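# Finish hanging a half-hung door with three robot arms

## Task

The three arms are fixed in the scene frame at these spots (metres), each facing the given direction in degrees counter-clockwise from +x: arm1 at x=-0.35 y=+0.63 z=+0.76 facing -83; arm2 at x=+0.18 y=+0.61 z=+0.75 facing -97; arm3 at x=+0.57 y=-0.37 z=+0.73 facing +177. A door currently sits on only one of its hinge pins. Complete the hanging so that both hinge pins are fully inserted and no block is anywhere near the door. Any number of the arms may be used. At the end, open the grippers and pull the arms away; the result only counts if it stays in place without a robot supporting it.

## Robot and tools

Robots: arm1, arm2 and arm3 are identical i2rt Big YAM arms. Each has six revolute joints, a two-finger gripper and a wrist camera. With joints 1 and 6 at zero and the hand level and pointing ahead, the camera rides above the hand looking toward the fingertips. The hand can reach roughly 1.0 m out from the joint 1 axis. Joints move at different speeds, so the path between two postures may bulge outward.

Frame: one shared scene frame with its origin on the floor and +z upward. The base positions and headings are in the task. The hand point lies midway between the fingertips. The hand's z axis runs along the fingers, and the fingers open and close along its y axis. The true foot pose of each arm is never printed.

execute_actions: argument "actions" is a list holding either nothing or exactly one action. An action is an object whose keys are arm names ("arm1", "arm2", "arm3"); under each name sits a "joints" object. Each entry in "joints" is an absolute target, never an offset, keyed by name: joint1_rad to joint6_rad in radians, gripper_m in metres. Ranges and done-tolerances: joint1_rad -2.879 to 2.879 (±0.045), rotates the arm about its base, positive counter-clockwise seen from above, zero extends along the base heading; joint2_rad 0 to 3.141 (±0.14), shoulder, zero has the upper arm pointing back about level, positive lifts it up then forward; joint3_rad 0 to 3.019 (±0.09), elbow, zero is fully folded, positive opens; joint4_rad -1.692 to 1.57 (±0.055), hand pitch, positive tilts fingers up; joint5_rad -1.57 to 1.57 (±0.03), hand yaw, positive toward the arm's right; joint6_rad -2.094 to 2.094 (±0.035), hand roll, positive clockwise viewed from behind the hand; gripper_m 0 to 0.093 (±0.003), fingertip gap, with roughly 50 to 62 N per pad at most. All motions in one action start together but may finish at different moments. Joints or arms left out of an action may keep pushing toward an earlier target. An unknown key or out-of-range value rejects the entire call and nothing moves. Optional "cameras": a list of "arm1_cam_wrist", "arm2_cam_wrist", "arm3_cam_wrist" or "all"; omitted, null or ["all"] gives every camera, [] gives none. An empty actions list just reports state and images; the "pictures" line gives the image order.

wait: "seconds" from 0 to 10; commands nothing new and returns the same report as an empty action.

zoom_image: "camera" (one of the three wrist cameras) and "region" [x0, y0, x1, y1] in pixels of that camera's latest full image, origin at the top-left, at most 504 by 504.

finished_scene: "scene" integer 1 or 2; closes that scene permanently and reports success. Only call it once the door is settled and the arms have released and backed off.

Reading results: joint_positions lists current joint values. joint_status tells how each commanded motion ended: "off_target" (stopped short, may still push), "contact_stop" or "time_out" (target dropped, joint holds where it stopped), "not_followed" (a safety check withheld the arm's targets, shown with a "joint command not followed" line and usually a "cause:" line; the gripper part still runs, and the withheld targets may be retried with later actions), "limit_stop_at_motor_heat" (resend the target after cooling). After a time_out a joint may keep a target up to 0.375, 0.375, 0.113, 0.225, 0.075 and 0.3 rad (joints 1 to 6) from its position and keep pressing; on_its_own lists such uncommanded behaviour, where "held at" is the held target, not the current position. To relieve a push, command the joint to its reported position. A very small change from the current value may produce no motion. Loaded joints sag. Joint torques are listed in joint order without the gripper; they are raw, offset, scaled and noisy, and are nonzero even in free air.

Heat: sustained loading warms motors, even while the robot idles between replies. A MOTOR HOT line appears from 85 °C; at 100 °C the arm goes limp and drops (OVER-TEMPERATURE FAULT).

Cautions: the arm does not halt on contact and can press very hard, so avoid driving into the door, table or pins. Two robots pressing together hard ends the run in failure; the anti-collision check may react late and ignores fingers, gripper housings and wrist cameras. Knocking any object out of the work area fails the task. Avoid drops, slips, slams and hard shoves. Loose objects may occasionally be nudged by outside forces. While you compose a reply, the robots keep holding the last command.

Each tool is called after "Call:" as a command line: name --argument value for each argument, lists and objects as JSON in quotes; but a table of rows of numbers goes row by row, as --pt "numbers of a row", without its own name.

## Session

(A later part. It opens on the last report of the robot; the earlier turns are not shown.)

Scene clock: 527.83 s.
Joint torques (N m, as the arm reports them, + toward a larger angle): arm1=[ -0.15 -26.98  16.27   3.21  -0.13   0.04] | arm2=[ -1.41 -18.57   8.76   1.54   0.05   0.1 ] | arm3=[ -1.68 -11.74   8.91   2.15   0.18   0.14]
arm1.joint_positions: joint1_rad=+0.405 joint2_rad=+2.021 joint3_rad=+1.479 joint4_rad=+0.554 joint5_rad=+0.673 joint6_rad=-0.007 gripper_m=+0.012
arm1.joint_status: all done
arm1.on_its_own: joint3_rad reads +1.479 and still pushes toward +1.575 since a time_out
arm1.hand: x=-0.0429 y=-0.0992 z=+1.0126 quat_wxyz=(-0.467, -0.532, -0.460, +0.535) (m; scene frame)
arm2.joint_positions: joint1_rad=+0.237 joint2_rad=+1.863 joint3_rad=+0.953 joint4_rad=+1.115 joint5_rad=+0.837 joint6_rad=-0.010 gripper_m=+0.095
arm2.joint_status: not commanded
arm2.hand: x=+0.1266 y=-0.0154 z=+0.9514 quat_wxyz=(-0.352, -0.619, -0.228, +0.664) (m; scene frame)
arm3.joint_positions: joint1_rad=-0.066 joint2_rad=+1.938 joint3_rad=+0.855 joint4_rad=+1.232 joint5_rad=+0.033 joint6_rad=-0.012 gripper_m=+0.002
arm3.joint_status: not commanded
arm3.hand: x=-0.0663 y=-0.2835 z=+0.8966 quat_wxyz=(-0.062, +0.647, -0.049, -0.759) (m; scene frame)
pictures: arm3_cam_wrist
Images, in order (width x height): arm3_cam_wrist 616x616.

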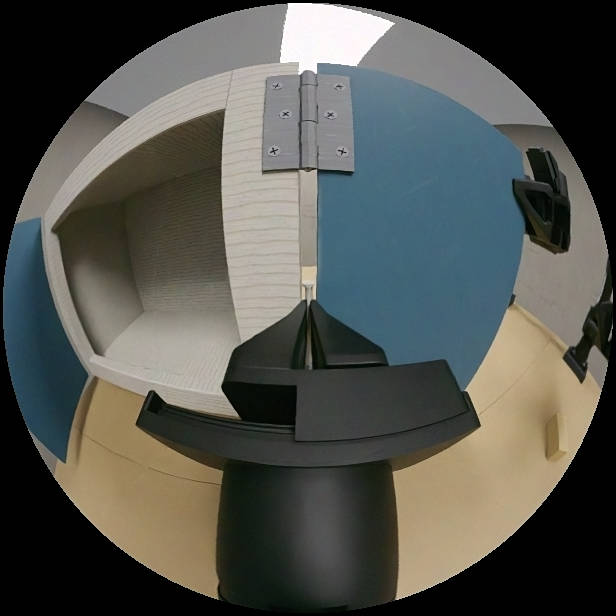

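Call:
execute_actions --actions '[{"arm1":{"joints":{"joint4_rad":0.635}}}]' --cameras '["arm3_cam_wrist"]'

Call:
zoom_image --camera "arm3_cam_wrist" --region '[260, 60, 360, 320]'

Scene clock: 535.50 s.
Joint torques (N m, as the arm reports them, + toward a larger angle): arm1=[ -0.05 -26.93  16.25   4.14  -0.13   0.05] | arm2=[ -1.01 -18.51   8.71   1.45   0.08   0.1 ] | arm3=[ -1.69 -11.72   8.9    2.14   0.18   0.13]
arm1.joint_positions: joint1_rad=+0.405 joint2_rad=+2.021 joint3_rad=+1.479 joint4_rad=+0.565 joint5_rad=+0.673 joint6_rad=-0.009 gripper_m=+0.012
arm1.joint_status: joint4_rad time_out (moved +0.011 of +0.081)
arm1.on_its_own: joint3_rad reads +1.479 and still pushes toward +1.575 since a time_out; joint4_rad reads +0.565 and still pushes toward +0.635 since a time_out
arm1.hand: x=-0.0430 y=-0.0992 z=+1.0150 quat_wxyz=(-0.471, -0.531, -0.457, +0.536) (m; scene frame)
arm2.joint_positions: joint1_rad=+0.237 joint2_rad=+1.863 joint3_rad=+0.953 joint4_rad=+1.115 joint5_rad=+0.837 joint6_rad=-0.010 gripper_m=+0.095
arm2.joint_status: not commanded
arm2.hand: x=+0.1266 y=-0.0154 z=+0.9514 quat_wxyz=(-0.352, -0.619, -0.228, +0.664) (m; scene frame)
arm3.joint_positions: joint1_rad=-0.066 joint2_rad=+1.938 joint3_rad=+0.855 joint4_rad=+1.232 joint5_rad=+0.033 joint6_rad=-0.012 gripper_m=+0.002
arm3.joint_status: not commanded
arm3.hand: x=-0.0663 y=-0.2835 z=+0.8964 quat_wxyz=(-0.062, +0.647, -0.049, -0.758) (m; scene frame)
pictures: arm3_cam_wrist
Images, in order (width x height): arm3_cam_wrist 616x616.

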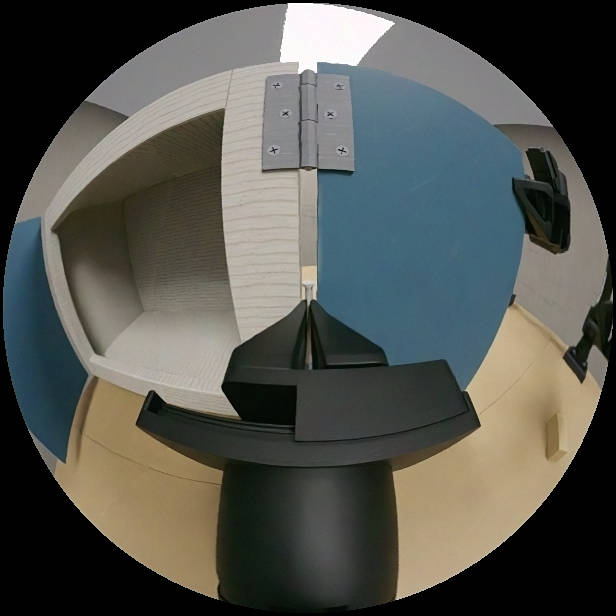

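Region (260, 60, 360, 320) of arm3_cam_wrist's 616x616 image, scaled by 1.938, with more detail than that image has; it fills the left 194 columns of this view, and the rest is white.

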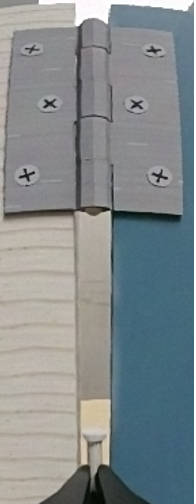

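Lifted 4 mm; push the pin harder.

Call:
execute_actions --actions '[{"arm3":{"joints":{"joint2_rad":2.0,"joint4_rad":1.25}}}]' --cameras '["arm3_cam_wrist","arm2_cam_wrist"]'

Call:
zoom_image --camera "arm3_cam_wrist" --region '[270, 240, 350, 380]'

Call:
zoom_image --camera "arm2_cam_wrist" --region '[275, 240, 325, 320]'

Scene clock: 541.50 s.
Joint torques (N m, as the arm reports them, + toward a larger angle): arm1=[ -0.08 -26.96  16.25   4.11  -0.13   0.06] | arm2=[ -1.14 -18.5    8.72   1.54   0.05   0.1 ] | arm3=[ -1.65 -10.63   8.64   1.63   0.18   0.13]
arm1.joint_positions: joint1_rad=+0.405 joint2_rad=+2.021 joint3_rad=+1.479 joint4_rad=+0.565 joint5_rad=+0.673 joint6_rad=-0.009 gripper_m=+0.012
arm1.joint_status: not commanded
arm1.on_its_own: joint3_rad reads +1.479 and still pushes toward +1.575 since a time_out; joint4_rad reads +0.565 and still pushes toward +0.635 since a time_out
arm1.hand: x=-0.0430 y=-0.0992 z=+1.0150 quat_wxyz=(-0.471, -0.531, -0.457, +0.536) (m; scene frame)
arm2.joint_positions: joint1_rad=+0.237 joint2_rad=+1.863 joint3_rad=+0.953 joint4_rad=+1.115 joint5_rad=+0.837 joint6_rad=-0.010 gripper_m=+0.095
arm2.joint_status: not commanded
arm2.hand: x=+0.1266 y=-0.0154 z=+0.9514 quat_wxyz=(-0.352, -0.619, -0.228, +0.664) (m; scene frame)
arm3.joint_positions: joint1_rad=-0.066 joint2_rad=+1.952 joint3_rad=+0.857 joint4_rad=+1.258 joint5_rad=+0.034 joint6_rad=-0.012 gripper_m=+0.002
arm3.joint_status: all done
arm3.hand: x=-0.0662 y=-0.2834 z=+0.8952 quat_wxyz=(-0.063, +0.641, -0.048, -0.763) (m; scene frame)
pictures: arm2_cam_wrist, arm3_cam_wrist
Images, in order (width x height): arm2_cam_wrist 616x616, arm3_cam_wrist 616x616.

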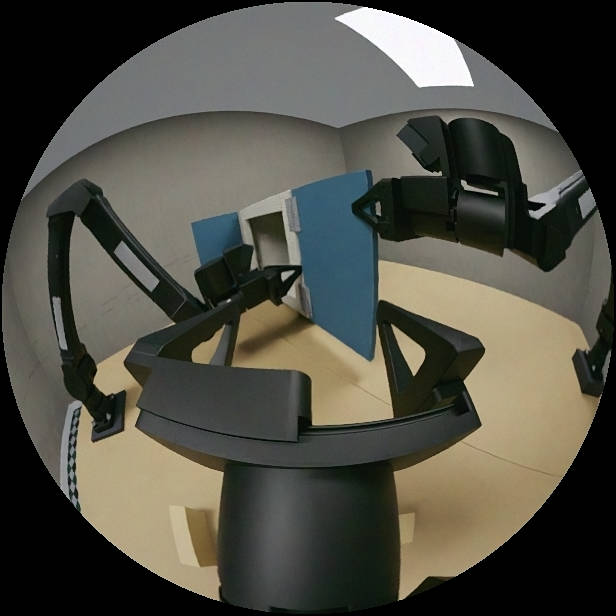

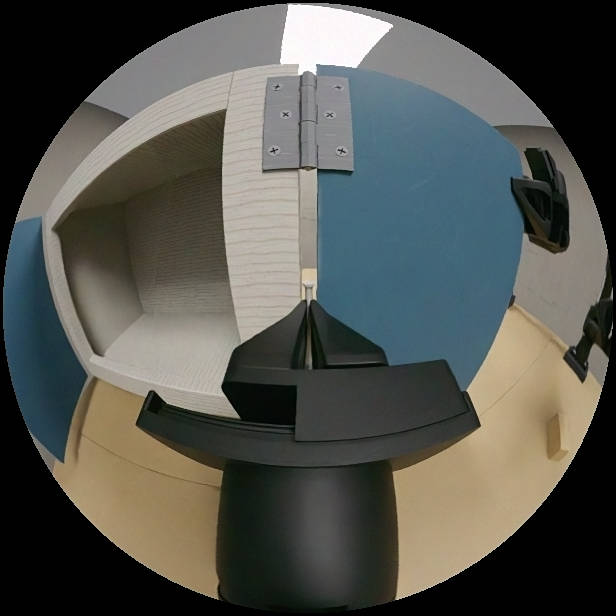

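Region (270, 240, 350, 380) of arm3_cam_wrist's 616x616 image, scaled by 3.600, with more detail than that image has; it fills the left 288 columns of this view, and the rest is white.

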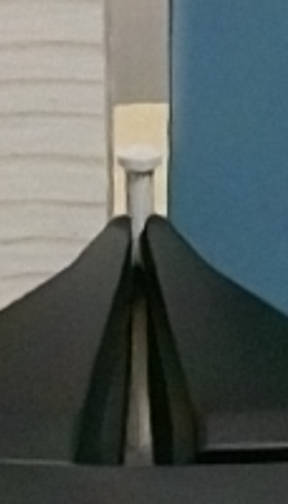

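Region (275, 240, 325, 320) of arm2_cam_wrist's 616x616 image, scaled by 6.300, with more detail than that image has; it fills the left 315 columns of this view, and the rest is white.

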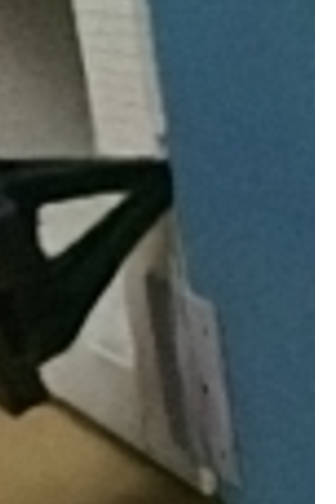

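Call:
execute_actions --actions '[{"arm3":{"joints":{"joint2_rad":1.945,"gripper_m":0.093}}}]' --cameras '["arm3_cam_wrist"]'

Call:
execute_actions --actions '[{"arm3":{"joints":{"joint2_rad":1.83,"joint3_rad":0.70,"joint4_rad":1.15}}}]' --cameras '["arm3_cam_wrist"]'

Call:
zoom_image --camera "arm3_cam_wrist" --region '[260, 200, 360, 375]'

Scene clock: 555.27 s.
Joint torques (N m, as the arm reports them, + toward a larger angle): arm1=[ -0.1  -26.89  16.23   4.07  -0.15   0.06] | arm2=[ -1.25 -18.25   8.68   1.47   0.12   0.11] | arm3=[ -1.78 -14.64   8.61   1.62   0.16   0.13]
arm1.joint_positions: joint1_rad=+0.405 joint2_rad=+2.021 joint3_rad=+1.479 joint4_rad=+0.567 joint5_rad=+0.673 joint6_rad=-0.010 gripper_m=+0.012
arm1.joint_status: not commanded
arm1.on_its_own: joint3_rad reads +1.479 and still pushes toward +1.575 since a time_out; joint4_rad reads +0.567 and still pushes toward +0.635 since a time_out
arm1.hand: x=-0.0424 y=-0.0989 z=+1.0153 quat_wxyz=(-0.471, -0.530, -0.457, +0.536) (m; scene frame)
arm2.joint_positions: joint1_rad=+0.237 joint2_rad=+1.863 joint3_rad=+0.953 joint4_rad=+1.115 joint5_rad=+0.837 joint6_rad=-0.010 gripper_m=+0.095
arm2.joint_status: not commanded
arm2.hand: x=+0.1266 y=-0.0154 z=+0.9514 quat_wxyz=(-0.352, -0.619, -0.228, +0.664) (m; scene frame)
arm3.joint_positions: joint1_rad=-0.066 joint2_rad=+1.951 joint3_rad=+0.857 joint4_rad=+1.259 joint5_rad=+0.034 joint6_rad=-0.011 gripper_m=+0.007
arm3.joint_status: gripper_m off_target (ended at +0.007, target +0.093); the others done
arm3.hand: x=-0.0662 y=-0.2834 z=+0.8960 quat_wxyz=(-0.063, +0.641, -0.049, -0.764) (m; scene frame)
pictures: arm3_cam_wrist
Images, in order (width x height): arm3_cam_wrist 616x616.

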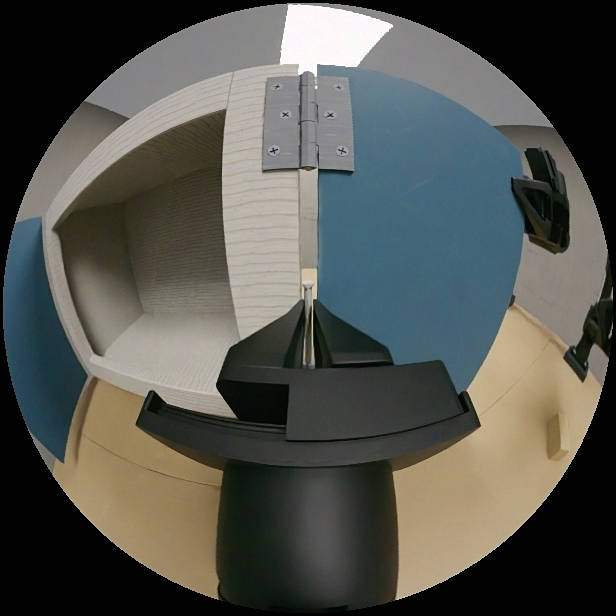

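Scene clock: 556.20 s.
Joint torques (N m, as the arm reports them, + toward a larger angle): arm1=[  0.06 -26.99  16.21   4.07  -0.15   0.06] | arm2=[ -1.07 -18.04   8.66   1.44   0.05   0.13] | arm3=[ -1.7  -11.77   6.4    1.59   0.02   0.12]
arm1.joint_positions: joint1_rad=+0.405 joint2_rad=+2.021 joint3_rad=+1.479 joint4_rad=+0.567 joint5_rad=+0.673 joint6_rad=-0.010 gripper_m=+0.012
arm1.joint_status: not commanded
arm1.on_its_own: joint3_rad reads +1.479 and still pushes toward +1.575 since a time_out; joint4_rad reads +0.567 and still pushes toward +0.635 since a time_out
arm1.hand: x=-0.0425 y=-0.0989 z=+1.0153 quat_wxyz=(-0.471, -0.531, -0.457, +0.537) (m; scene frame)
arm2.joint_positions: joint1_rad=+0.237 joint2_rad=+1.863 joint3_rad=+0.953 joint4_rad=+1.115 joint5_rad=+0.837 joint6_rad=-0.010 gripper_m=+0.095
arm2.joint_status: not commanded
arm2.hand: x=+0.1266 y=-0.0154 z=+0.9514 quat_wxyz=(-0.352, -0.619, -0.228, +0.664) (m; scene frame)
arm3.joint_positions: joint1_rad=-0.067 joint2_rad=+1.822 joint3_rad=+0.697 joint4_rad=+1.161 joint5_rad=+0.037 joint6_rad=-0.011 gripper_m=+0.093
arm3.joint_status: all done
arm3.on_its_own: gripper_m moved +0.086 to your old target +0.093
arm3.hand: x=-0.0153 y=-0.2884 z=+0.8818 quat_wxyz=(-0.062, +0.689, -0.052, -0.720) (m; scene frame)
pictures: arm3_cam_wrist
Images, in order (width x height): arm3_cam_wrist 616x616.

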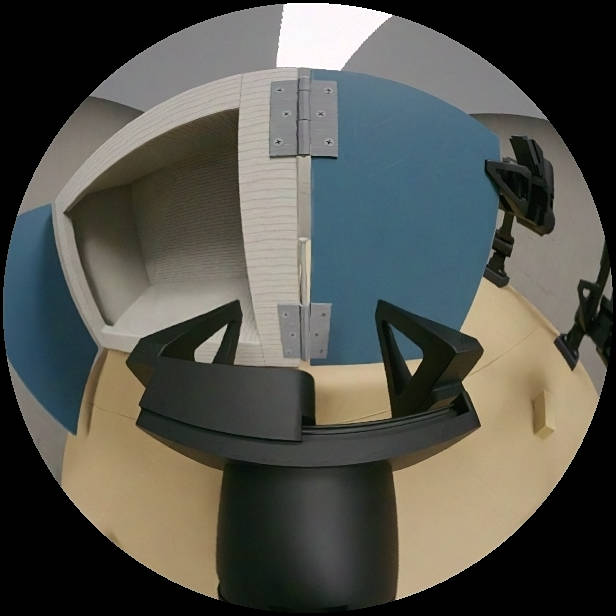

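Region (260, 200, 360, 375) of arm3_cam_wrist's 616x616 image, scaled by 2.880, with more detail than that image has; it fills the left 288 columns of this view, and the rest is white.

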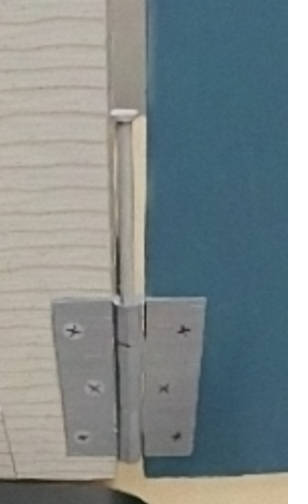

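Call:
zoom_image --camera "arm3_cam_wrist" --region '[275, 295, 335, 370]'

Call:
zoom_image --camera "arm3_cam_wrist" --region '[265, 60, 345, 165]'

Region (275, 295, 335, 370) of arm3_cam_wrist's 616x616 image, scaled by 6.720, with more detail than that image has; it fills the left 403 columns of this view, and the rest is white.

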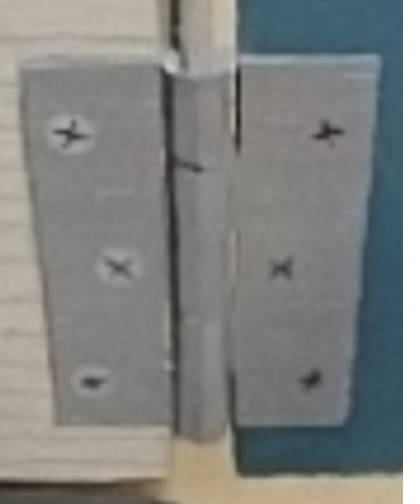

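Region (265, 60, 345, 165) of arm3_cam_wrist's 616x616 image, scaled by 4.800, with more detail than that image has; it fills the left 384 columns of this view, and the rest is white.

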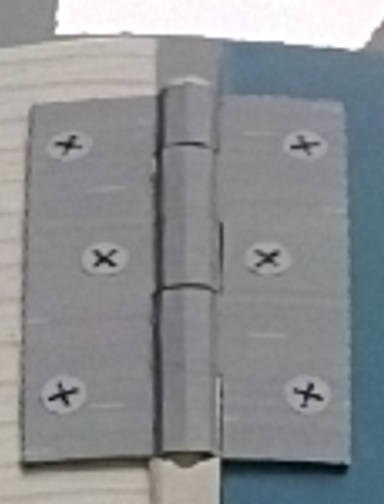

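Call:
execute_actions --actions '[{"arm3":{"joints":{"joint2_rad":1.71,"joint3_rad":0.768,"joint4_rad":1.05,"gripper_m":0.0}}}]' --cameras '[]'

Call:
execute_actions --actions '[{"arm3":{"joints":{"joint2_rad":1.79,"joint3_rad":0.895,"joint4_rad":1.01}}}]' --cameras '["arm3_cam_wrist","arm2_cam_wrist"]'

Call:
zoom_image --camera "arm2_cam_wrist" --region '[270, 230, 325, 320]'

Scene clock: 589.33 s.
Joint torques (N m, as the arm reports them, + toward a larger angle): arm1=[ -0.12 -26.97  16.26   4.07  -0.15   0.06] | arm2=[ -1.02 -18.48   8.68   1.51   0.05   0.1 ] | arm3=[ -1.64 -11.08   9.24   1.6    0.01   0.13]
arm1.joint_positions: joint1_rad=+0.405 joint2_rad=+2.021 joint3_rad=+1.479 joint4_rad=+0.567 joint5_rad=+0.673 joint6_rad=-0.010 gripper_m=+0.012
arm1.joint_status: not commanded
arm1.on_its_own: joint3_rad reads +1.479 and still pushes toward +1.575 since a time_out; joint4_rad reads +0.567 and still pushes toward +0.635 since a time_out
arm1.hand: x=-0.0425 y=-0.0989 z=+1.0153 quat_wxyz=(-0.471, -0.531, -0.457, +0.537) (m; scene frame)
arm2.joint_positions: joint1_rad=+0.237 joint2_rad=+1.863 joint3_rad=+0.953 joint4_rad=+1.115 joint5_rad=+0.837 joint6_rad=-0.010 gripper_m=+0.095
arm2.joint_status: not commanded
arm2.hand: x=+0.1266 y=-0.0154 z=+0.9514 quat_wxyz=(-0.352, -0.619, -0.228, +0.664) (m; scene frame)
arm3.joint_positions: joint1_rad=-0.067 joint2_rad=+1.696 joint3_rad=+0.747 joint4_rad=+1.062 joint5_rad=+0.037 joint6_rad=-0.011 gripper_m=+0.001
arm3.joint_status: all done
arm3.hand: x=-0.0258 y=-0.2872 z=+0.9525 quat_wxyz=(-0.063, +0.660, -0.051, -0.746) (m; scene frame)
pictures: none
No camera images: the call's "cameras" was empty. Leave "cameras" out to get every camera's image.

Scene clock: 590.13 s.
Joint torques (N m, as the arm reports them, + toward a larger angle): arm1=[ -0.08 -27.06  16.25   4.06  -0.15   0.07] | arm2=[ -0.91 -17.95   8.79   1.53   0.06   0.15] | arm3=[ -1.57 -12.89  10.33   1.64   0.02   0.12]
arm1.joint_positions: joint1_rad=+0.405 joint2_rad=+2.021 joint3_rad=+1.479 joint4_rad=+0.567 joint5_rad=+0.673 joint6_rad=-0.010 gripper_m=+0.012
arm1.joint_status: not commanded
arm1.on_its_own: joint3_rad reads +1.479 and still pushes toward +1.575 since a time_out; joint4_rad reads +0.567 and still pushes toward +0.635 since a time_out
arm1.hand: x=-0.0425 y=-0.0989 z=+1.0153 quat_wxyz=(-0.471, -0.531, -0.457, +0.537) (m; scene frame)
arm2.joint_positions: joint1_rad=+0.237 joint2_rad=+1.863 joint3_rad=+0.953 joint4_rad=+1.115 joint5_rad=+0.837 joint6_rad=-0.010 gripper_m=+0.095
arm2.joint_status: not commanded
arm2.hand: x=+0.1266 y=-0.0154 z=+0.9514 quat_wxyz=(-0.352, -0.619, -0.228, +0.664) (m; scene frame)
arm3.joint_positions: joint1_rad=-0.067 joint2_rad=+1.784 joint3_rad=+0.865 joint4_rad=+1.019 joint5_rad=+0.037 joint6_rad=-0.011 gripper_m=+0.001
arm3.joint_status: all done
arm3.hand: x=-0.0668 y=-0.2821 z=+0.9449 quat_wxyz=(-0.063, +0.665, -0.051, -0.742) (m; scene frame)
pictures: arm2_cam_wrist, arm3_cam_wrist
Images, in order (width x height): arm2_cam_wrist 616x616, arm3_cam_wrist 616x616.

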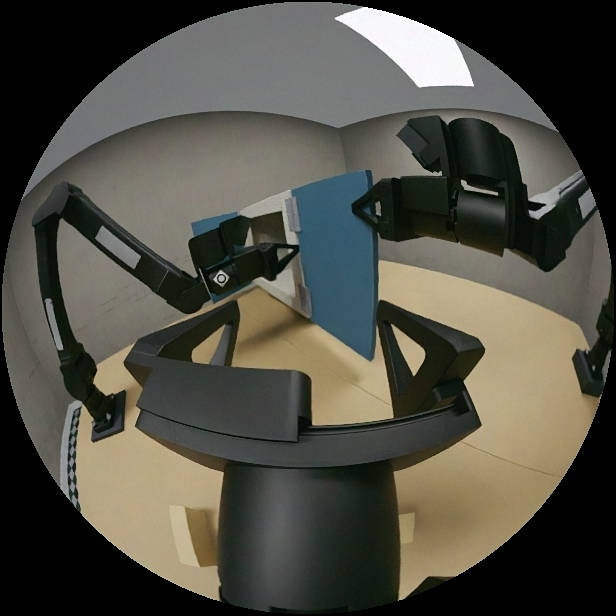

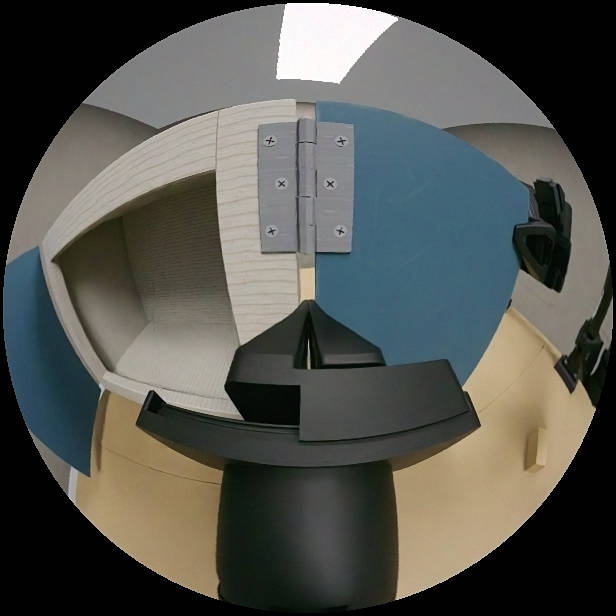

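Region (270, 230, 325, 320) of arm2_cam_wrist's 616x616 image, scaled by 5.600, with more detail than that image has.

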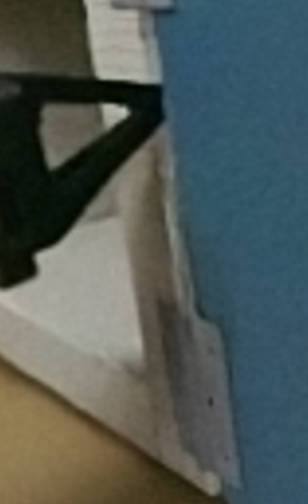

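Call:
execute_actions --actions '[{"arm3":{"joints":{"joint2_rad":1.885,"joint4_rad":1.11,"joint5_rad":0.026}}}]' --cameras '["arm2_cam_wrist"]'

Call:
zoom_image --camera "arm2_cam_wrist" --region '[270, 230, 325, 320]'

Scene clock: 598.27 s.
Joint torques (N m, as the arm reports them, + toward a larger angle): arm1=[ -0.13 -26.92  16.25   4.07  -0.15   0.07] | arm2=[ -1.28 -18.24   8.71   1.45   0.06   0.12] | arm3=[ -1.7  -11.34   9.43   2.09   0.02   0.13]
arm1.joint_positions: joint1_rad=+0.405 joint2_rad=+2.021 joint3_rad=+1.479 joint4_rad=+0.567 joint5_rad=+0.673 joint6_rad=-0.010 gripper_m=+0.012
arm1.joint_status: not commanded
arm1.on_its_own: joint3_rad reads +1.479 and still pushes toward +1.575 since a time_out; joint4_rad reads +0.567 and still pushes toward +0.635 since a time_out
arm1.hand: x=-0.0425 y=-0.0989 z=+1.0153 quat_wxyz=(-0.471, -0.531, -0.457, +0.537) (m; scene frame)
arm2.joint_positions: joint1_rad=+0.237 joint2_rad=+1.863 joint3_rad=+0.953 joint4_rad=+1.115 joint5_rad=+0.837 joint6_rad=-0.010 gripper_m=+0.095
arm2.joint_status: not commanded
arm2.hand: x=+0.1266 y=-0.0154 z=+0.9514 quat_wxyz=(-0.352, -0.619, -0.228, +0.664) (m; scene frame)
arm3.joint_positions: joint1_rad=-0.067 joint2_rad=+1.851 joint3_rad=+0.870 joint4_rad=+1.108 joint5_rad=+0.028 joint6_rad=-0.011 gripper_m=+0.001
arm3.joint_status: all done
arm3.hand: x=-0.0707 y=-0.2831 z=+0.9267 quat_wxyz=(-0.060, +0.656, -0.047, -0.751) (m; scene frame)
pictures: arm2_cam_wrist
Images, in order (width x height): arm2_cam_wrist 616x616.

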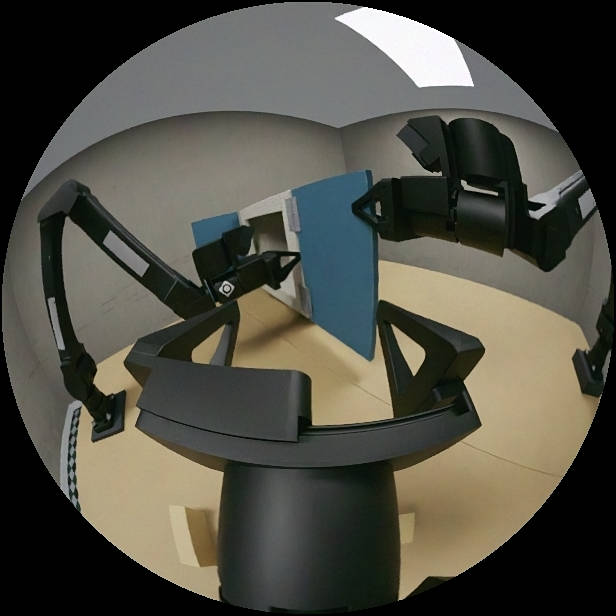

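Region (270, 230, 325, 320) of arm2_cam_wrist's 616x616 image, scaled by 5.600, with more detail than that image has.

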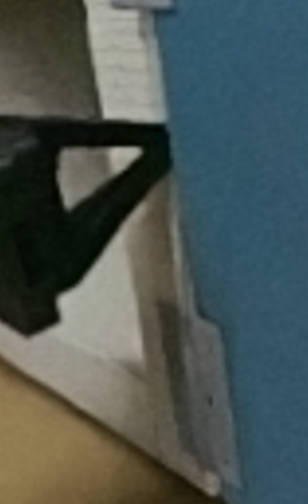

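Call:
execute_actions --actions '[{"arm1":{"joints":{"joint4_rad":0.69,"joint2_rad":1.93}},"arm3":{"joints":{"joint2_rad":1.90,"joint4_rad":1.09}}}]' --cameras '["arm2_cam_wrist"]'

Scene clock: 608.73 s.
Joint torques (N m, as the arm reports them, + toward a larger angle): arm1=[  0.   -28.64  16.22   5.52  -0.15   0.11] | arm2=[ -0.98 -18.16   8.78   1.47   0.07   0.12] | arm3=[ -1.56 -10.45   9.35   1.31   0.05   0.13]
arm1.joint_positions: joint1_rad=+0.405 joint2_rad=+2.022 joint3_rad=+1.479 joint4_rad=+0.584 joint5_rad=+0.673 joint6_rad=-0.014 gripper_m=+0.012
arm1.joint_status: joint4_rad time_out (moved +0.017 of +0.123); the others done
arm1.on_its_own: joint3_rad reads +1.479 and still pushes toward +1.575 since a time_out; joint4_rad reads +0.584 and still pushes toward +0.690 since a time_out
arm1.hand: x=-0.0425 y=-0.0988 z=+1.0186 quat_wxyz=(-0.476, -0.528, -0.452, +0.539) (m; scene frame)
arm2.joint_positions: joint1_rad=+0.237 joint2_rad=+1.863 joint3_rad=+0.953 joint4_rad=+1.115 joint5_rad=+0.837 joint6_rad=-0.010 gripper_m=+0.095
arm2.joint_status: not commanded
arm2.hand: x=+0.1266 y=-0.0154 z=+0.9514 quat_wxyz=(-0.352, -0.619, -0.228, +0.664) (m; scene frame)
arm3.joint_positions: joint1_rad=-0.067 joint2_rad=+1.853 joint3_rad=+0.870 joint4_rad=+1.108 joint5_rad=+0.027 joint6_rad=-0.011 gripper_m=+0.001
arm3.joint_status: all done
arm3.hand: x=-0.0709 y=-0.2832 z=+0.9262 quat_wxyz=(-0.060, +0.656, -0.047, -0.751) (m; scene frame)
pictures: arm2_cam_wrist
Images, in order (width x height): arm2_cam_wrist 616x616.

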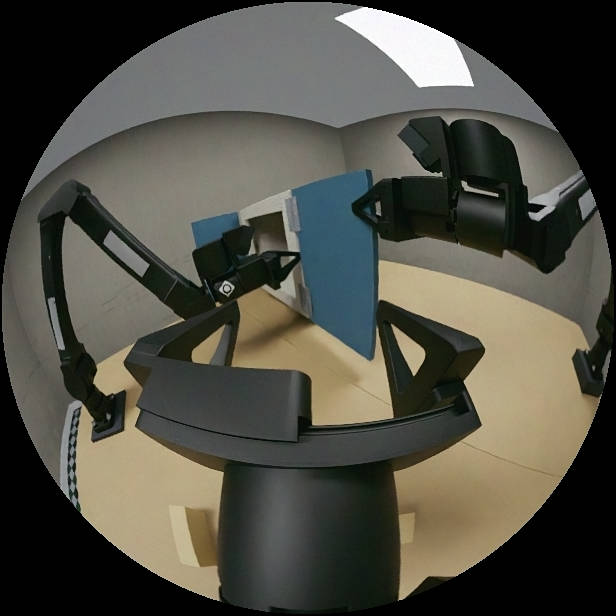

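Call:
execute_actions --actions '[{"arm1":{"joints":{"joint4_rad":0.57}},"arm3":{"joints":{"joint2_rad":1.93,"joint4_rad":1.06}}}]' --cameras '["arm2_cam_wrist"]'

Scene clock: 622.90 s.
Joint torques (N m, as the arm reports them, + toward a larger angle): arm1=[ -0.03 -28.65  16.27   1.77  -0.15   0.1 ] | arm2=[ -0.93 -18.37   8.74   1.43   0.06   0.12] | arm3=[-1.67 -8.63  8.77  0.14  0.01  0.13]
arm1.joint_positions: joint1_rad=+0.405 joint2_rad=+2.022 joint3_rad=+1.479 joint4_rad=+0.561 joint5_rad=+0.673 joint6_rad=-0.013 gripper_m=+0.012
arm1.joint_status: all done
arm1.on_its_own: joint3_rad reads +1.479 and still pushes toward +1.575 since a time_out
arm1.hand: x=-0.0424 y=-0.0990 z=+1.0139 quat_wxyz=(-0.468, -0.530, -0.460, +0.537) (m; scene frame)
arm2.joint_positions: joint1_rad=+0.237 joint2_rad=+1.863 joint3_rad=+0.953 joint4_rad=+1.115 joint5_rad=+0.837 joint6_rad=-0.010 gripper_m=+0.095
arm2.joint_status: not commanded
arm2.hand: x=+0.1266 y=-0.0154 z=+0.9514 quat_wxyz=(-0.352, -0.619, -0.228, +0.664) (m; scene frame)
arm3.joint_positions: joint1_rad=-0.067 joint2_rad=+1.858 joint3_rad=+0.877 joint4_rad=+1.108 joint5_rad=+0.028 joint6_rad=-0.011 gripper_m=+0.001
arm3.joint_status: all done
arm3.hand: x=-0.0732 y=-0.2828 z=+0.9264 quat_wxyz=(-0.061, +0.655, -0.047, -0.752) (m; scene frame)
pictures: arm2_cam_wrist
Images, in order (width x height): arm2_cam_wrist 616x616.

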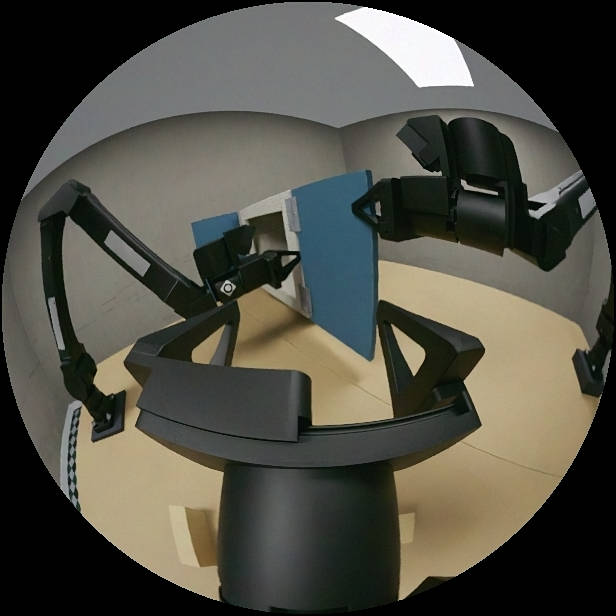

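Call:
execute_actions --actions '[{"arm3":{"joints":{"joint2_rad":1.80,"joint3_rad":0.80,"joint4_rad":1.12}}}]' --cameras '[]'

Call:
execute_actions --actions '[{"arm3":{"joints":{"joint2_rad":1.86,"joint3_rad":0.735,"joint4_rad":1.0,"gripper_m":0.093}}}]' --cameras '["arm3_cam_wrist"]'

Call:
zoom_image --camera "arm3_cam_wrist" --region '[260, 170, 350, 340]'

Scene clock: 634.30 s.
Joint torques (N m, as the arm reports them, + toward a larger angle): arm1=[ -0.1  -28.65  16.26   1.75  -0.15   0.1 ] | arm2=[ -1.27 -18.17   8.7    1.56   0.07   0.1 ] | arm3=[ -1.68 -12.9    7.59   2.32   0.03   0.13]
arm1.joint_positions: joint1_rad=+0.405 joint2_rad=+2.022 joint3_rad=+1.479 joint4_rad=+0.561 joint5_rad=+0.673 joint6_rad=-0.013 gripper_m=+0.012
arm1.joint_status: not commanded
arm1.on_its_own: joint3_rad reads +1.479 and still pushes toward +1.575 since a time_out
arm1.hand: x=-0.0424 y=-0.0990 z=+1.0139 quat_wxyz=(-0.468, -0.530, -0.460, +0.537) (m; scene frame)
arm2.joint_positions: joint1_rad=+0.237 joint2_rad=+1.863 joint3_rad=+0.953 joint4_rad=+1.115 joint5_rad=+0.837 joint6_rad=-0.010 gripper_m=+0.095
arm2.joint_status: not commanded
arm2.hand: x=+0.1266 y=-0.0154 z=+0.9514 quat_wxyz=(-0.352, -0.619, -0.228, +0.664) (m; scene frame)
arm3.joint_positions: joint1_rad=-0.067 joint2_rad=+1.802 joint3_rad=+0.794 joint4_rad=+1.112 joint5_rad=+0.028 joint6_rad=-0.011 gripper_m=+0.001
arm3.joint_status: all done
arm3.hand: x=-0.0460 y=-0.2863 z=+0.9237 quat_wxyz=(-0.060, +0.664, -0.048, -0.744) (m; scene frame)
pictures: none
No camera images: the call's "cameras" was empty. Leave "cameras" out to get every camera's image.

Scene clock: 635.23 s.
Joint torques (N m, as the arm reports them, + toward a larger angle): arm1=[ -0.09 -28.65  16.25   1.78  -0.14   0.1 ] | arm2=[ -1.05 -18.18   8.73   1.54   0.05   0.13] | arm3=[ -1.62 -12.45   6.57   1.77   0.03   0.13]
arm1.joint_positions: joint1_rad=+0.405 joint2_rad=+2.022 joint3_rad=+1.479 joint4_rad=+0.561 joint5_rad=+0.673 joint6_rad=-0.013 gripper_m=+0.012
arm1.joint_status: not commanded
arm1.on_its_own: joint3_rad reads +1.479 and still pushes toward +1.575 since a time_out
arm1.hand: x=-0.0424 y=-0.0990 z=+1.0139 quat_wxyz=(-0.468, -0.530, -0.460, +0.537) (m; scene frame)
arm2.joint_positions: joint1_rad=+0.237 joint2_rad=+1.863 joint3_rad=+0.953 joint4_rad=+1.115 joint5_rad=+0.837 joint6_rad=-0.010 gripper_m=+0.095
arm2.joint_status: not commanded
arm2.hand: x=+0.1266 y=-0.0154 z=+0.9514 quat_wxyz=(-0.352, -0.619, -0.228, +0.664) (m; scene frame)
arm3.joint_positions: joint1_rad=-0.067 joint2_rad=+1.856 joint3_rad=+0.731 joint4_rad=+1.009 joint5_rad=+0.028 joint6_rad=-0.011 gripper_m=+0.093
arm3.joint_status: all done
arm3.hand: x=-0.0262 y=-0.2887 z=+0.8387 quat_wxyz=(-0.056, +0.742, -0.051, -0.666) (m; scene frame)
pictures: arm3_cam_wrist
Images, in order (width x height): arm3_cam_wrist 616x616.

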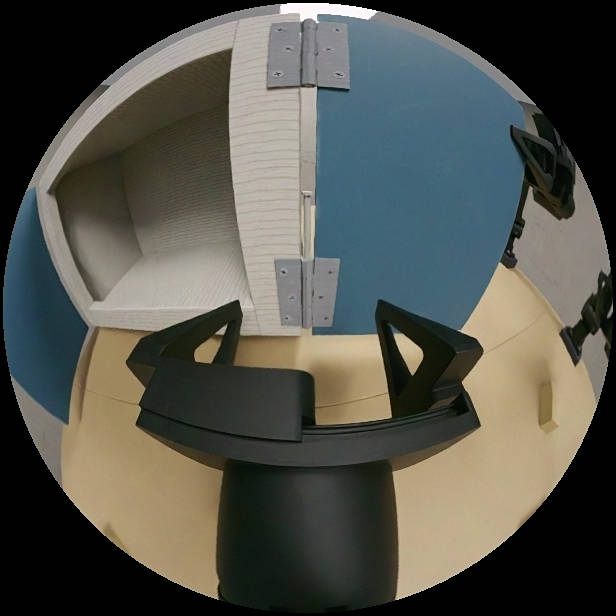

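Region (260, 170, 350, 340) of arm3_cam_wrist's 616x616 image, scaled by 2.965, with more detail than that image has; it fills the left 267 columns of this view, and the rest is white.

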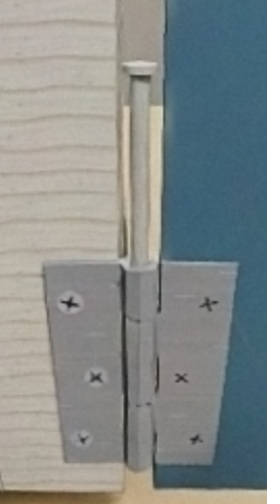

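Call:
zoom_image --camera "arm3_cam_wrist" --region '[288, 250, 328, 335]'

Region (288, 250, 328, 335) of arm3_cam_wrist's 616x616 image, scaled by 5.929, with more detail than that image has; it fills the left 237 columns of this view, and the rest is white.

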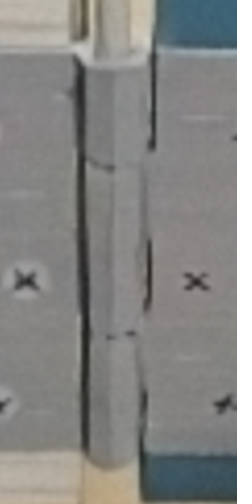

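Call:
execute_actions --actions '[{"arm1":{"joints":{"joint4_rad":0.62,"joint3_rad":1.565}}}]' --cameras '["arm3_cam_wrist"]'

Call:
zoom_image --camera "arm3_cam_wrist" --region '[288, 250, 328, 335]'

Scene clock: 651.97 s.
Joint torques (N m, as the arm reports them, + toward a larger angle): arm1=[ -0.09 -28.66  15.49   3.65  -0.15   0.1 ] | arm2=[ -0.86 -17.98   8.65   1.56   0.06   0.11] | arm3=[ -1.63 -12.46   6.51   1.73   0.03   0.12]
arm1.joint_positions: joint1_rad=+0.405 joint2_rad=+2.022 joint3_rad=+1.479 joint4_rad=+0.563 joint5_rad=+0.673 joint6_rad=-0.013 gripper_m=+0.012
arm1.joint_status: joint4_rad time_out (moved +0.002 of +0.059); the others done
arm1.on_its_own: joint4_rad reads +0.563 and still pushes toward +0.620 since a time_out
arm1.hand: x=-0.0425 y=-0.0990 z=+1.0142 quat_wxyz=(-0.469, -0.530, -0.459, +0.537) (m; scene frame)
arm2.joint_positions: joint1_rad=+0.237 joint2_rad=+1.863 joint3_rad=+0.953 joint4_rad=+1.115 joint5_rad=+0.837 joint6_rad=-0.010 gripper_m=+0.095
arm2.joint_status: not commanded
arm2.hand: x=+0.1266 y=-0.0154 z=+0.9514 quat_wxyz=(-0.352, -0.619, -0.228, +0.664) (m; scene frame)
arm3.joint_positions: joint1_rad=-0.067 joint2_rad=+1.856 joint3_rad=+0.731 joint4_rad=+1.009 joint5_rad=+0.028 joint6_rad=-0.011 gripper_m=+0.093
arm3.joint_status: not commanded
arm3.hand: x=-0.0262 y=-0.2887 z=+0.8387 quat_wxyz=(-0.056, +0.742, -0.051, -0.666) (m; scene frame)
pictures: arm3_cam_wrist
Images, in order (width x height): arm3_cam_wrist 616x616.

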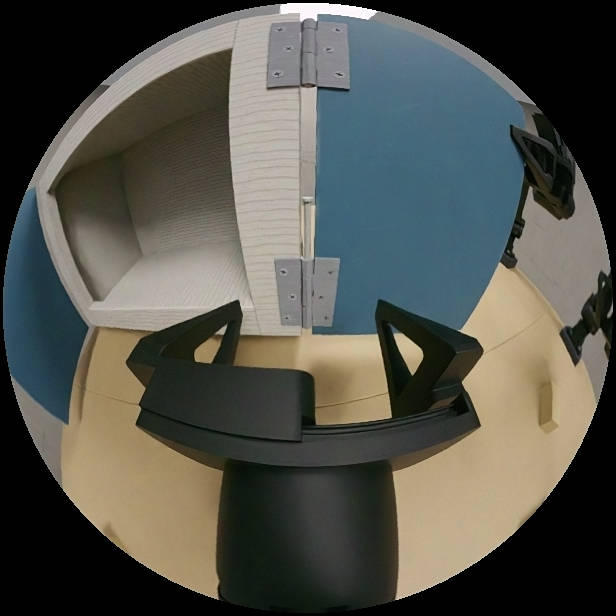

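Region (288, 250, 328, 335) of arm3_cam_wrist's 616x616 image, scaled by 5.929, with more detail than that image has; it fills the left 237 columns of this view, and the rest is white.

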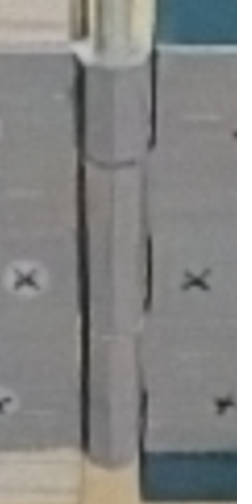

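Call:
execute_actions --actions '[{"arm3":{"joints":{"joint2_rad":1.72,"joint3_rad":0.768,"joint4_rad":1.07,"gripper_m":0.0}}}]' --cameras '["arm3_cam_wrist"]'

Call:
execute_actions --actions '[{"arm3":{"joints":{"joint2_rad":1.80,"joint3_rad":0.895,"joint4_rad":1.01}}}]' --cameras '[]'

Call:
execute_actions --actions '[{"arm3":{"joints":{"joint2_rad":1.92,"joint4_rad":1.14}}}]' --cameras '["arm2_cam_wrist"]'

Scene clock: 661.17 s.
Joint torques (N m, as the arm reports them, + toward a larger angle): arm1=[ -0.08 -28.68  15.48   3.61  -0.15   0.1 ] | arm2=[ -0.92 -18.39   8.69   1.54   0.05   0.11] | arm3=[ -1.68 -10.92   9.2    2.36   0.02   0.13]
arm1.joint_positions: joint1_rad=+0.405 joint2_rad=+2.022 joint3_rad=+1.479 joint4_rad=+0.563 joint5_rad=+0.673 joint6_rad=-0.013 gripper_m=+0.012
arm1.joint_status: not commanded
arm1.on_its_own: joint4_rad reads +0.563 and still pushes toward +0.620 since a time_out
arm1.hand: x=-0.0425 y=-0.0990 z=+1.0142 quat_wxyz=(-0.469, -0.530, -0.459, +0.537) (m; scene frame)
arm2.joint_positions: joint1_rad=+0.237 joint2_rad=+1.863 joint3_rad=+0.953 joint4_rad=+1.115 joint5_rad=+0.837 joint6_rad=-0.010 gripper_m=+0.095
arm2.joint_status: not commanded
arm2.hand: x=+0.1266 y=-0.0154 z=+0.9514 quat_wxyz=(-0.352, -0.619, -0.228, +0.664) (m; scene frame)
arm3.joint_positions: joint1_rad=-0.067 joint2_rad=+1.703 joint3_rad=+0.748 joint4_rad=+1.060 joint5_rad=+0.028 joint6_rad=-0.011 gripper_m=+0.001
arm3.joint_status: all done
arm3.hand: x=-0.0270 y=-0.2887 z=+0.9484 quat_wxyz=(-0.060, +0.664, -0.048, -0.744) (m; scene frame)
pictures: arm3_cam_wrist
Images, in order (width x height): arm3_cam_wrist 616x616.

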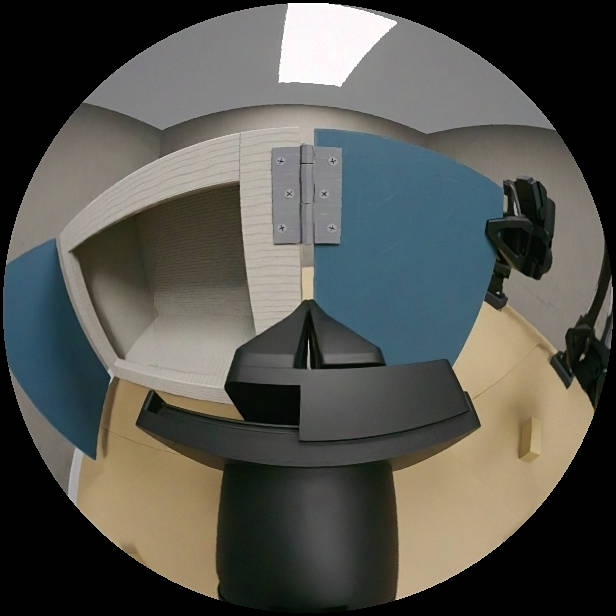

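Scene clock: 661.97 s.
Joint torques (N m, as the arm reports them, + toward a larger angle): arm1=[ -0.18 -28.65  15.49   3.66  -0.15   0.09] | arm2=[ -0.88 -18.28   8.68   1.49   0.04   0.11] | arm3=[ -1.66 -12.95  10.28   1.63   0.03   0.12]
arm1.joint_positions: joint1_rad=+0.405 joint2_rad=+2.022 joint3_rad=+1.479 joint4_rad=+0.563 joint5_rad=+0.673 joint6_rad=-0.013 gripper_m=+0.012
arm1.joint_status: not commanded
arm1.on_its_own: joint4_rad reads +0.563 and still pushes toward +0.620 since a time_out
arm1.hand: x=-0.0425 y=-0.0990 z=+1.0142 quat_wxyz=(-0.469, -0.530, -0.459, +0.537) (m; scene frame)
arm2.joint_positions: joint1_rad=+0.237 joint2_rad=+1.863 joint3_rad=+0.953 joint4_rad=+1.115 joint5_rad=+0.837 joint6_rad=-0.010 gripper_m=+0.095
arm2.joint_status: not commanded
arm2.hand: x=+0.1266 y=-0.0154 z=+0.9514 quat_wxyz=(-0.352, -0.619, -0.228, +0.664) (m; scene frame)
arm3.joint_positions: joint1_rad=-0.067 joint2_rad=+1.794 joint3_rad=+0.864 joint4_rad=+1.020 joint5_rad=+0.028 joint6_rad=-0.011 gripper_m=+0.001
arm3.joint_status: all done
arm3.hand: x=-0.0677 y=-0.2836 z=+0.9387 quat_wxyz=(-0.060, +0.669, -0.048, -0.739) (m; scene frame)
pictures: none
No camera images: the call's "cameras" was empty. Leave "cameras" out to get every camera's image.

Scene clock: 662.90 s.
Joint torques (N m, as the arm reports them, + toward a larger angle): arm1=[ -0.02 -28.79  15.5    3.65  -0.15   0.1 ] | arm2=[ -0.83 -18.03   8.83   1.5    0.08   0.11] | arm3=[ -1.7  -13.88   8.93   2.69   0.03   0.13]
arm1.joint_positions: joint1_rad=+0.405 joint2_rad=+2.022 joint3_rad=+1.479 joint4_rad=+0.563 joint5_rad=+0.673 joint6_rad=-0.013 gripper_m=+0.012
arm1.joint_status: not commanded
arm1.on_its_own: joint4_rad reads +0.563 and still pushes toward +0.620 since a time_out
arm1.hand: x=-0.0425 y=-0.0990 z=+1.0143 quat_wxyz=(-0.469, -0.530, -0.459, +0.537) (m; scene frame)
arm2.joint_positions: joint1_rad=+0.237 joint2_rad=+1.863 joint3_rad=+0.953 joint4_rad=+1.115 joint5_rad=+0.837 joint6_rad=-0.010 gripper_m=+0.095
arm2.joint_status: not commanded
arm2.hand: x=+0.1266 y=-0.0154 z=+0.9514 quat_wxyz=(-0.352, -0.619, -0.228, +0.664) (m; scene frame)
arm3.joint_positions: joint1_rad=-0.067 joint2_rad=+1.916 joint3_rad=+0.869 joint4_rad=+1.121 joint5_rad=+0.028 joint6_rad=-0.011 gripper_m=+0.001
arm3.joint_status: all done
arm3.hand: x=-0.0732 y=-0.2829 z=+0.8892 quat_wxyz=(-0.059, +0.675, -0.048, -0.734) (m; scene frame)
pictures: arm2_cam_wrist
Images, in order (width x height): arm2_cam_wrist 616x616.

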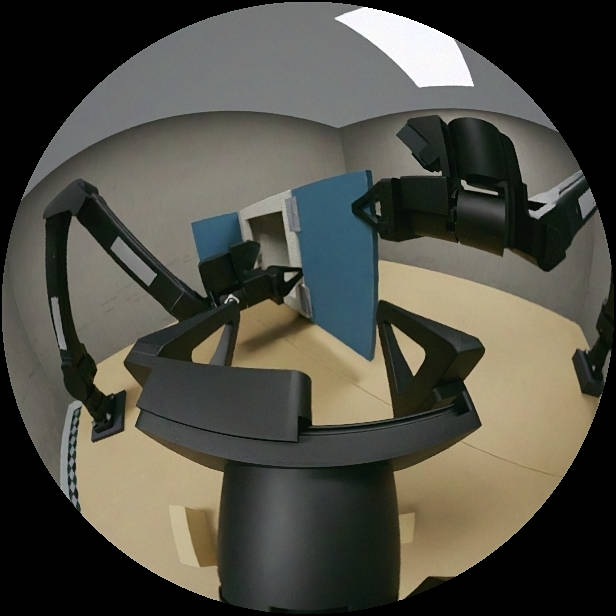

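Call:
execute_actions --actions '[{"arm3":{"joints":{"joint2_rad":1.985,"joint4_rad":1.14}}}]' --cameras '["arm2_cam_wrist"]'

Call:
execute_actions --actions '[{"arm3":{"joints":{"joint2_rad":1.90}}}]' --cameras '[]'

Call:
execute_actions --actions '[{"arm3":{"joints":{"joint2_rad":1.78,"joint3_rad":0.72,"joint4_rad":0.95,"gripper_m":0.093}},"arm1":{"joints":{"joint2_rad":2.02,"joint3_rad":1.52,"joint4_rad":0.56,"gripper_m":0.08}}}]' --cameras '["arm3_cam_wrist"]'

Call:
zoom_image --camera "arm3_cam_wrist" --region '[270, 220, 345, 360]'

Scene clock: 673.97 s.
Joint torques (N m, as the arm reports them, + toward a larger angle): arm1=[ -0.19 -28.61  15.51   3.62  -0.14   0.1 ] | arm2=[ -1.07 -18.43   8.6    1.49   0.05   0.12] | arm3=[ -1.69 -12.23   8.46   2.13   0.02   0.13]
arm1.joint_positions: joint1_rad=+0.405 joint2_rad=+2.022 joint3_rad=+1.479 joint4_rad=+0.563 joint5_rad=+0.673 joint6_rad=-0.013 gripper_m=+0.012
arm1.joint_status: not commanded
arm1.on_its_own: joint4_rad reads +0.563 and still pushes toward +0.620 since a time_out
arm1.hand: x=-0.0425 y=-0.0990 z=+1.0143 quat_wxyz=(-0.469, -0.530, -0.459, +0.537) (m; scene frame)
arm2.joint_positions: joint1_rad=+0.237 joint2_rad=+1.863 joint3_rad=+0.953 joint4_rad=+1.115 joint5_rad=+0.837 joint6_rad=-0.010 gripper_m=+0.095
arm2.joint_status: not commanded
arm2.hand: x=+0.1266 y=-0.0154 z=+0.9514 quat_wxyz=(-0.352, -0.619, -0.228, +0.664) (m; scene frame)
arm3.joint_positions: joint1_rad=-0.067 joint2_rad=+1.957 joint3_rad=+0.872 joint4_rad=+1.137 joint5_rad=+0.028 joint6_rad=-0.011 gripper_m=+0.001
arm3.joint_status: all done
arm3.hand: x=-0.0743 y=-0.2826 z=+0.8687 quat_wxyz=(-0.059, +0.683, -0.049, -0.726) (m; scene frame)
pictures: arm2_cam_wrist
Images, in order (width x height): arm2_cam_wrist 616x616.

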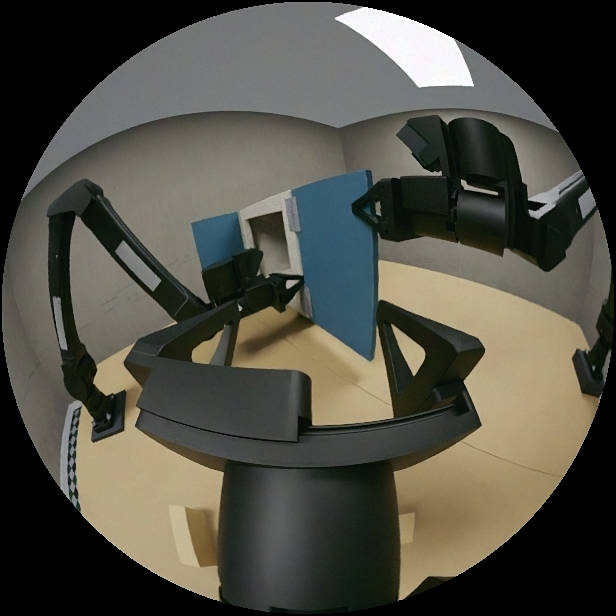

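Scene clock: 674.77 s.
Joint torques (N m, as the arm reports them, + toward a larger angle): arm1=[  0.02 -28.65  15.5    3.6   -0.16   0.1 ] | arm2=[ -0.88 -18.42   8.69   1.43   0.08   0.12] | arm3=[ -1.61 -13.85   8.91   2.09   0.01   0.12]
arm1.joint_positions: joint1_rad=+0.405 joint2_rad=+2.022 joint3_rad=+1.479 joint4_rad=+0.563 joint5_rad=+0.673 joint6_rad=-0.013 gripper_m=+0.012
arm1.joint_status: not commanded
arm1.on_its_own: joint4_rad reads +0.563 and still pushes toward +0.620 since a time_out
arm1.hand: x=-0.0425 y=-0.0990 z=+1.0143 quat_wxyz=(-0.469, -0.530, -0.459, +0.537) (m; scene frame)
arm2.joint_positions: joint1_rad=+0.237 joint2_rad=+1.863 joint3_rad=+0.953 joint4_rad=+1.115 joint5_rad=+0.837 joint6_rad=-0.010 gripper_m=+0.095
arm2.joint_status: not commanded
arm2.hand: x=+0.1266 y=-0.0154 z=+0.9514 quat_wxyz=(-0.352, -0.619, -0.228, +0.664) (m; scene frame)
arm3.joint_positions: joint1_rad=-0.067 joint2_rad=+1.898 joint3_rad=+0.872 joint4_rad=+1.137 joint5_rad=+0.028 joint6_rad=-0.011 gripper_m=+0.001
arm3.joint_status: all done
arm3.hand: x=-0.0728 y=-0.2829 z=+0.9059 quat_wxyz=(-0.060, +0.661, -0.048, -0.746) (m; scene frame)
pictures: none
No camera images: the call's "cameras" was empty. Leave "cameras" out to get every camera's image.

Scene clock: 675.67 s.
Joint torques (N m, as the arm reports them, + toward a larger angle): arm1=[ -0.01 -21.17  12.07   1.32   0.03   0.07] | arm2=[ -0.91 -18.16   8.68   1.44   0.07   0.08] | arm3=[ -1.8  -11.39   7.17   1.66   0.18   0.12]
arm1.joint_positions: joint1_rad=+0.406 joint2_rad=+2.017 joint3_rad=+1.479 joint4_rad=+0.563 joint5_rad=+0.669 joint6_rad=-0.009 gripper_m=+0.080
arm1.joint_status: all done
arm1.hand: x=-0.0417 y=-0.0985 z=+1.0178 quat_wxyz=(-0.473, -0.530, -0.458, +0.535) (m; scene frame)
arm2.joint_positions: joint1_rad=+0.237 joint2_rad=+1.863 joint3_rad=+0.953 joint4_rad=+1.115 joint5_rad=+0.837 joint6_rad=-0.010 gripper_m=+0.095
arm2.joint_status: not commanded
arm2.hand: x=+0.1266 y=-0.0154 z=+0.9514 quat_wxyz=(-0.352, -0.619, -0.228, +0.664) (m; scene frame)
arm3.joint_positions: joint1_rad=-0.066 joint2_rad=+1.769 joint3_rad=+0.715 joint4_rad=+0.960 joint5_rad=+0.025 joint6_rad=-0.010 gripper_m=+0.093
arm3.joint_status: all done
arm3.hand: x=-0.0201 y=-0.2907 z=+0.8706 quat_wxyz=(-0.055, +0.734, -0.050, -0.675) (m; scene frame)
pictures: arm3_cam_wrist
Images, in order (width x height): arm3_cam_wrist 616x616.

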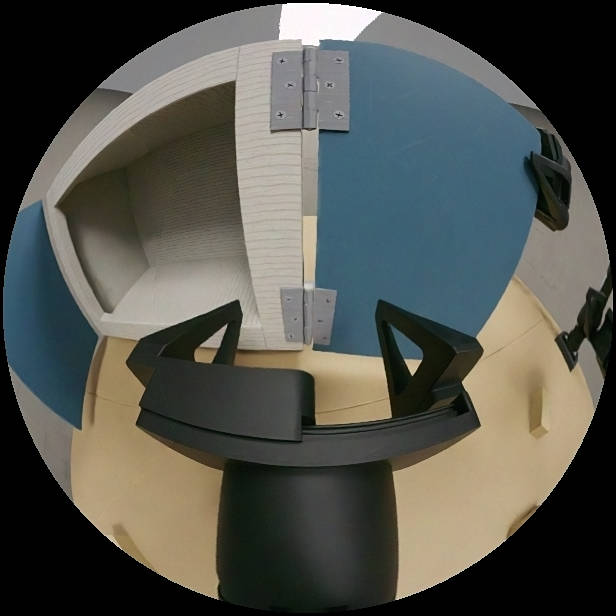

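Region (270, 220, 345, 360) of arm3_cam_wrist's 616x616 image, scaled by 3.600, with more detail than that image has; it fills the left 270 columns of this view, and the rest is white.

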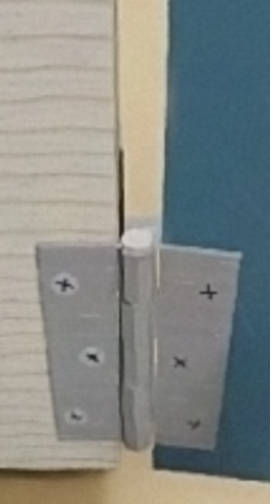

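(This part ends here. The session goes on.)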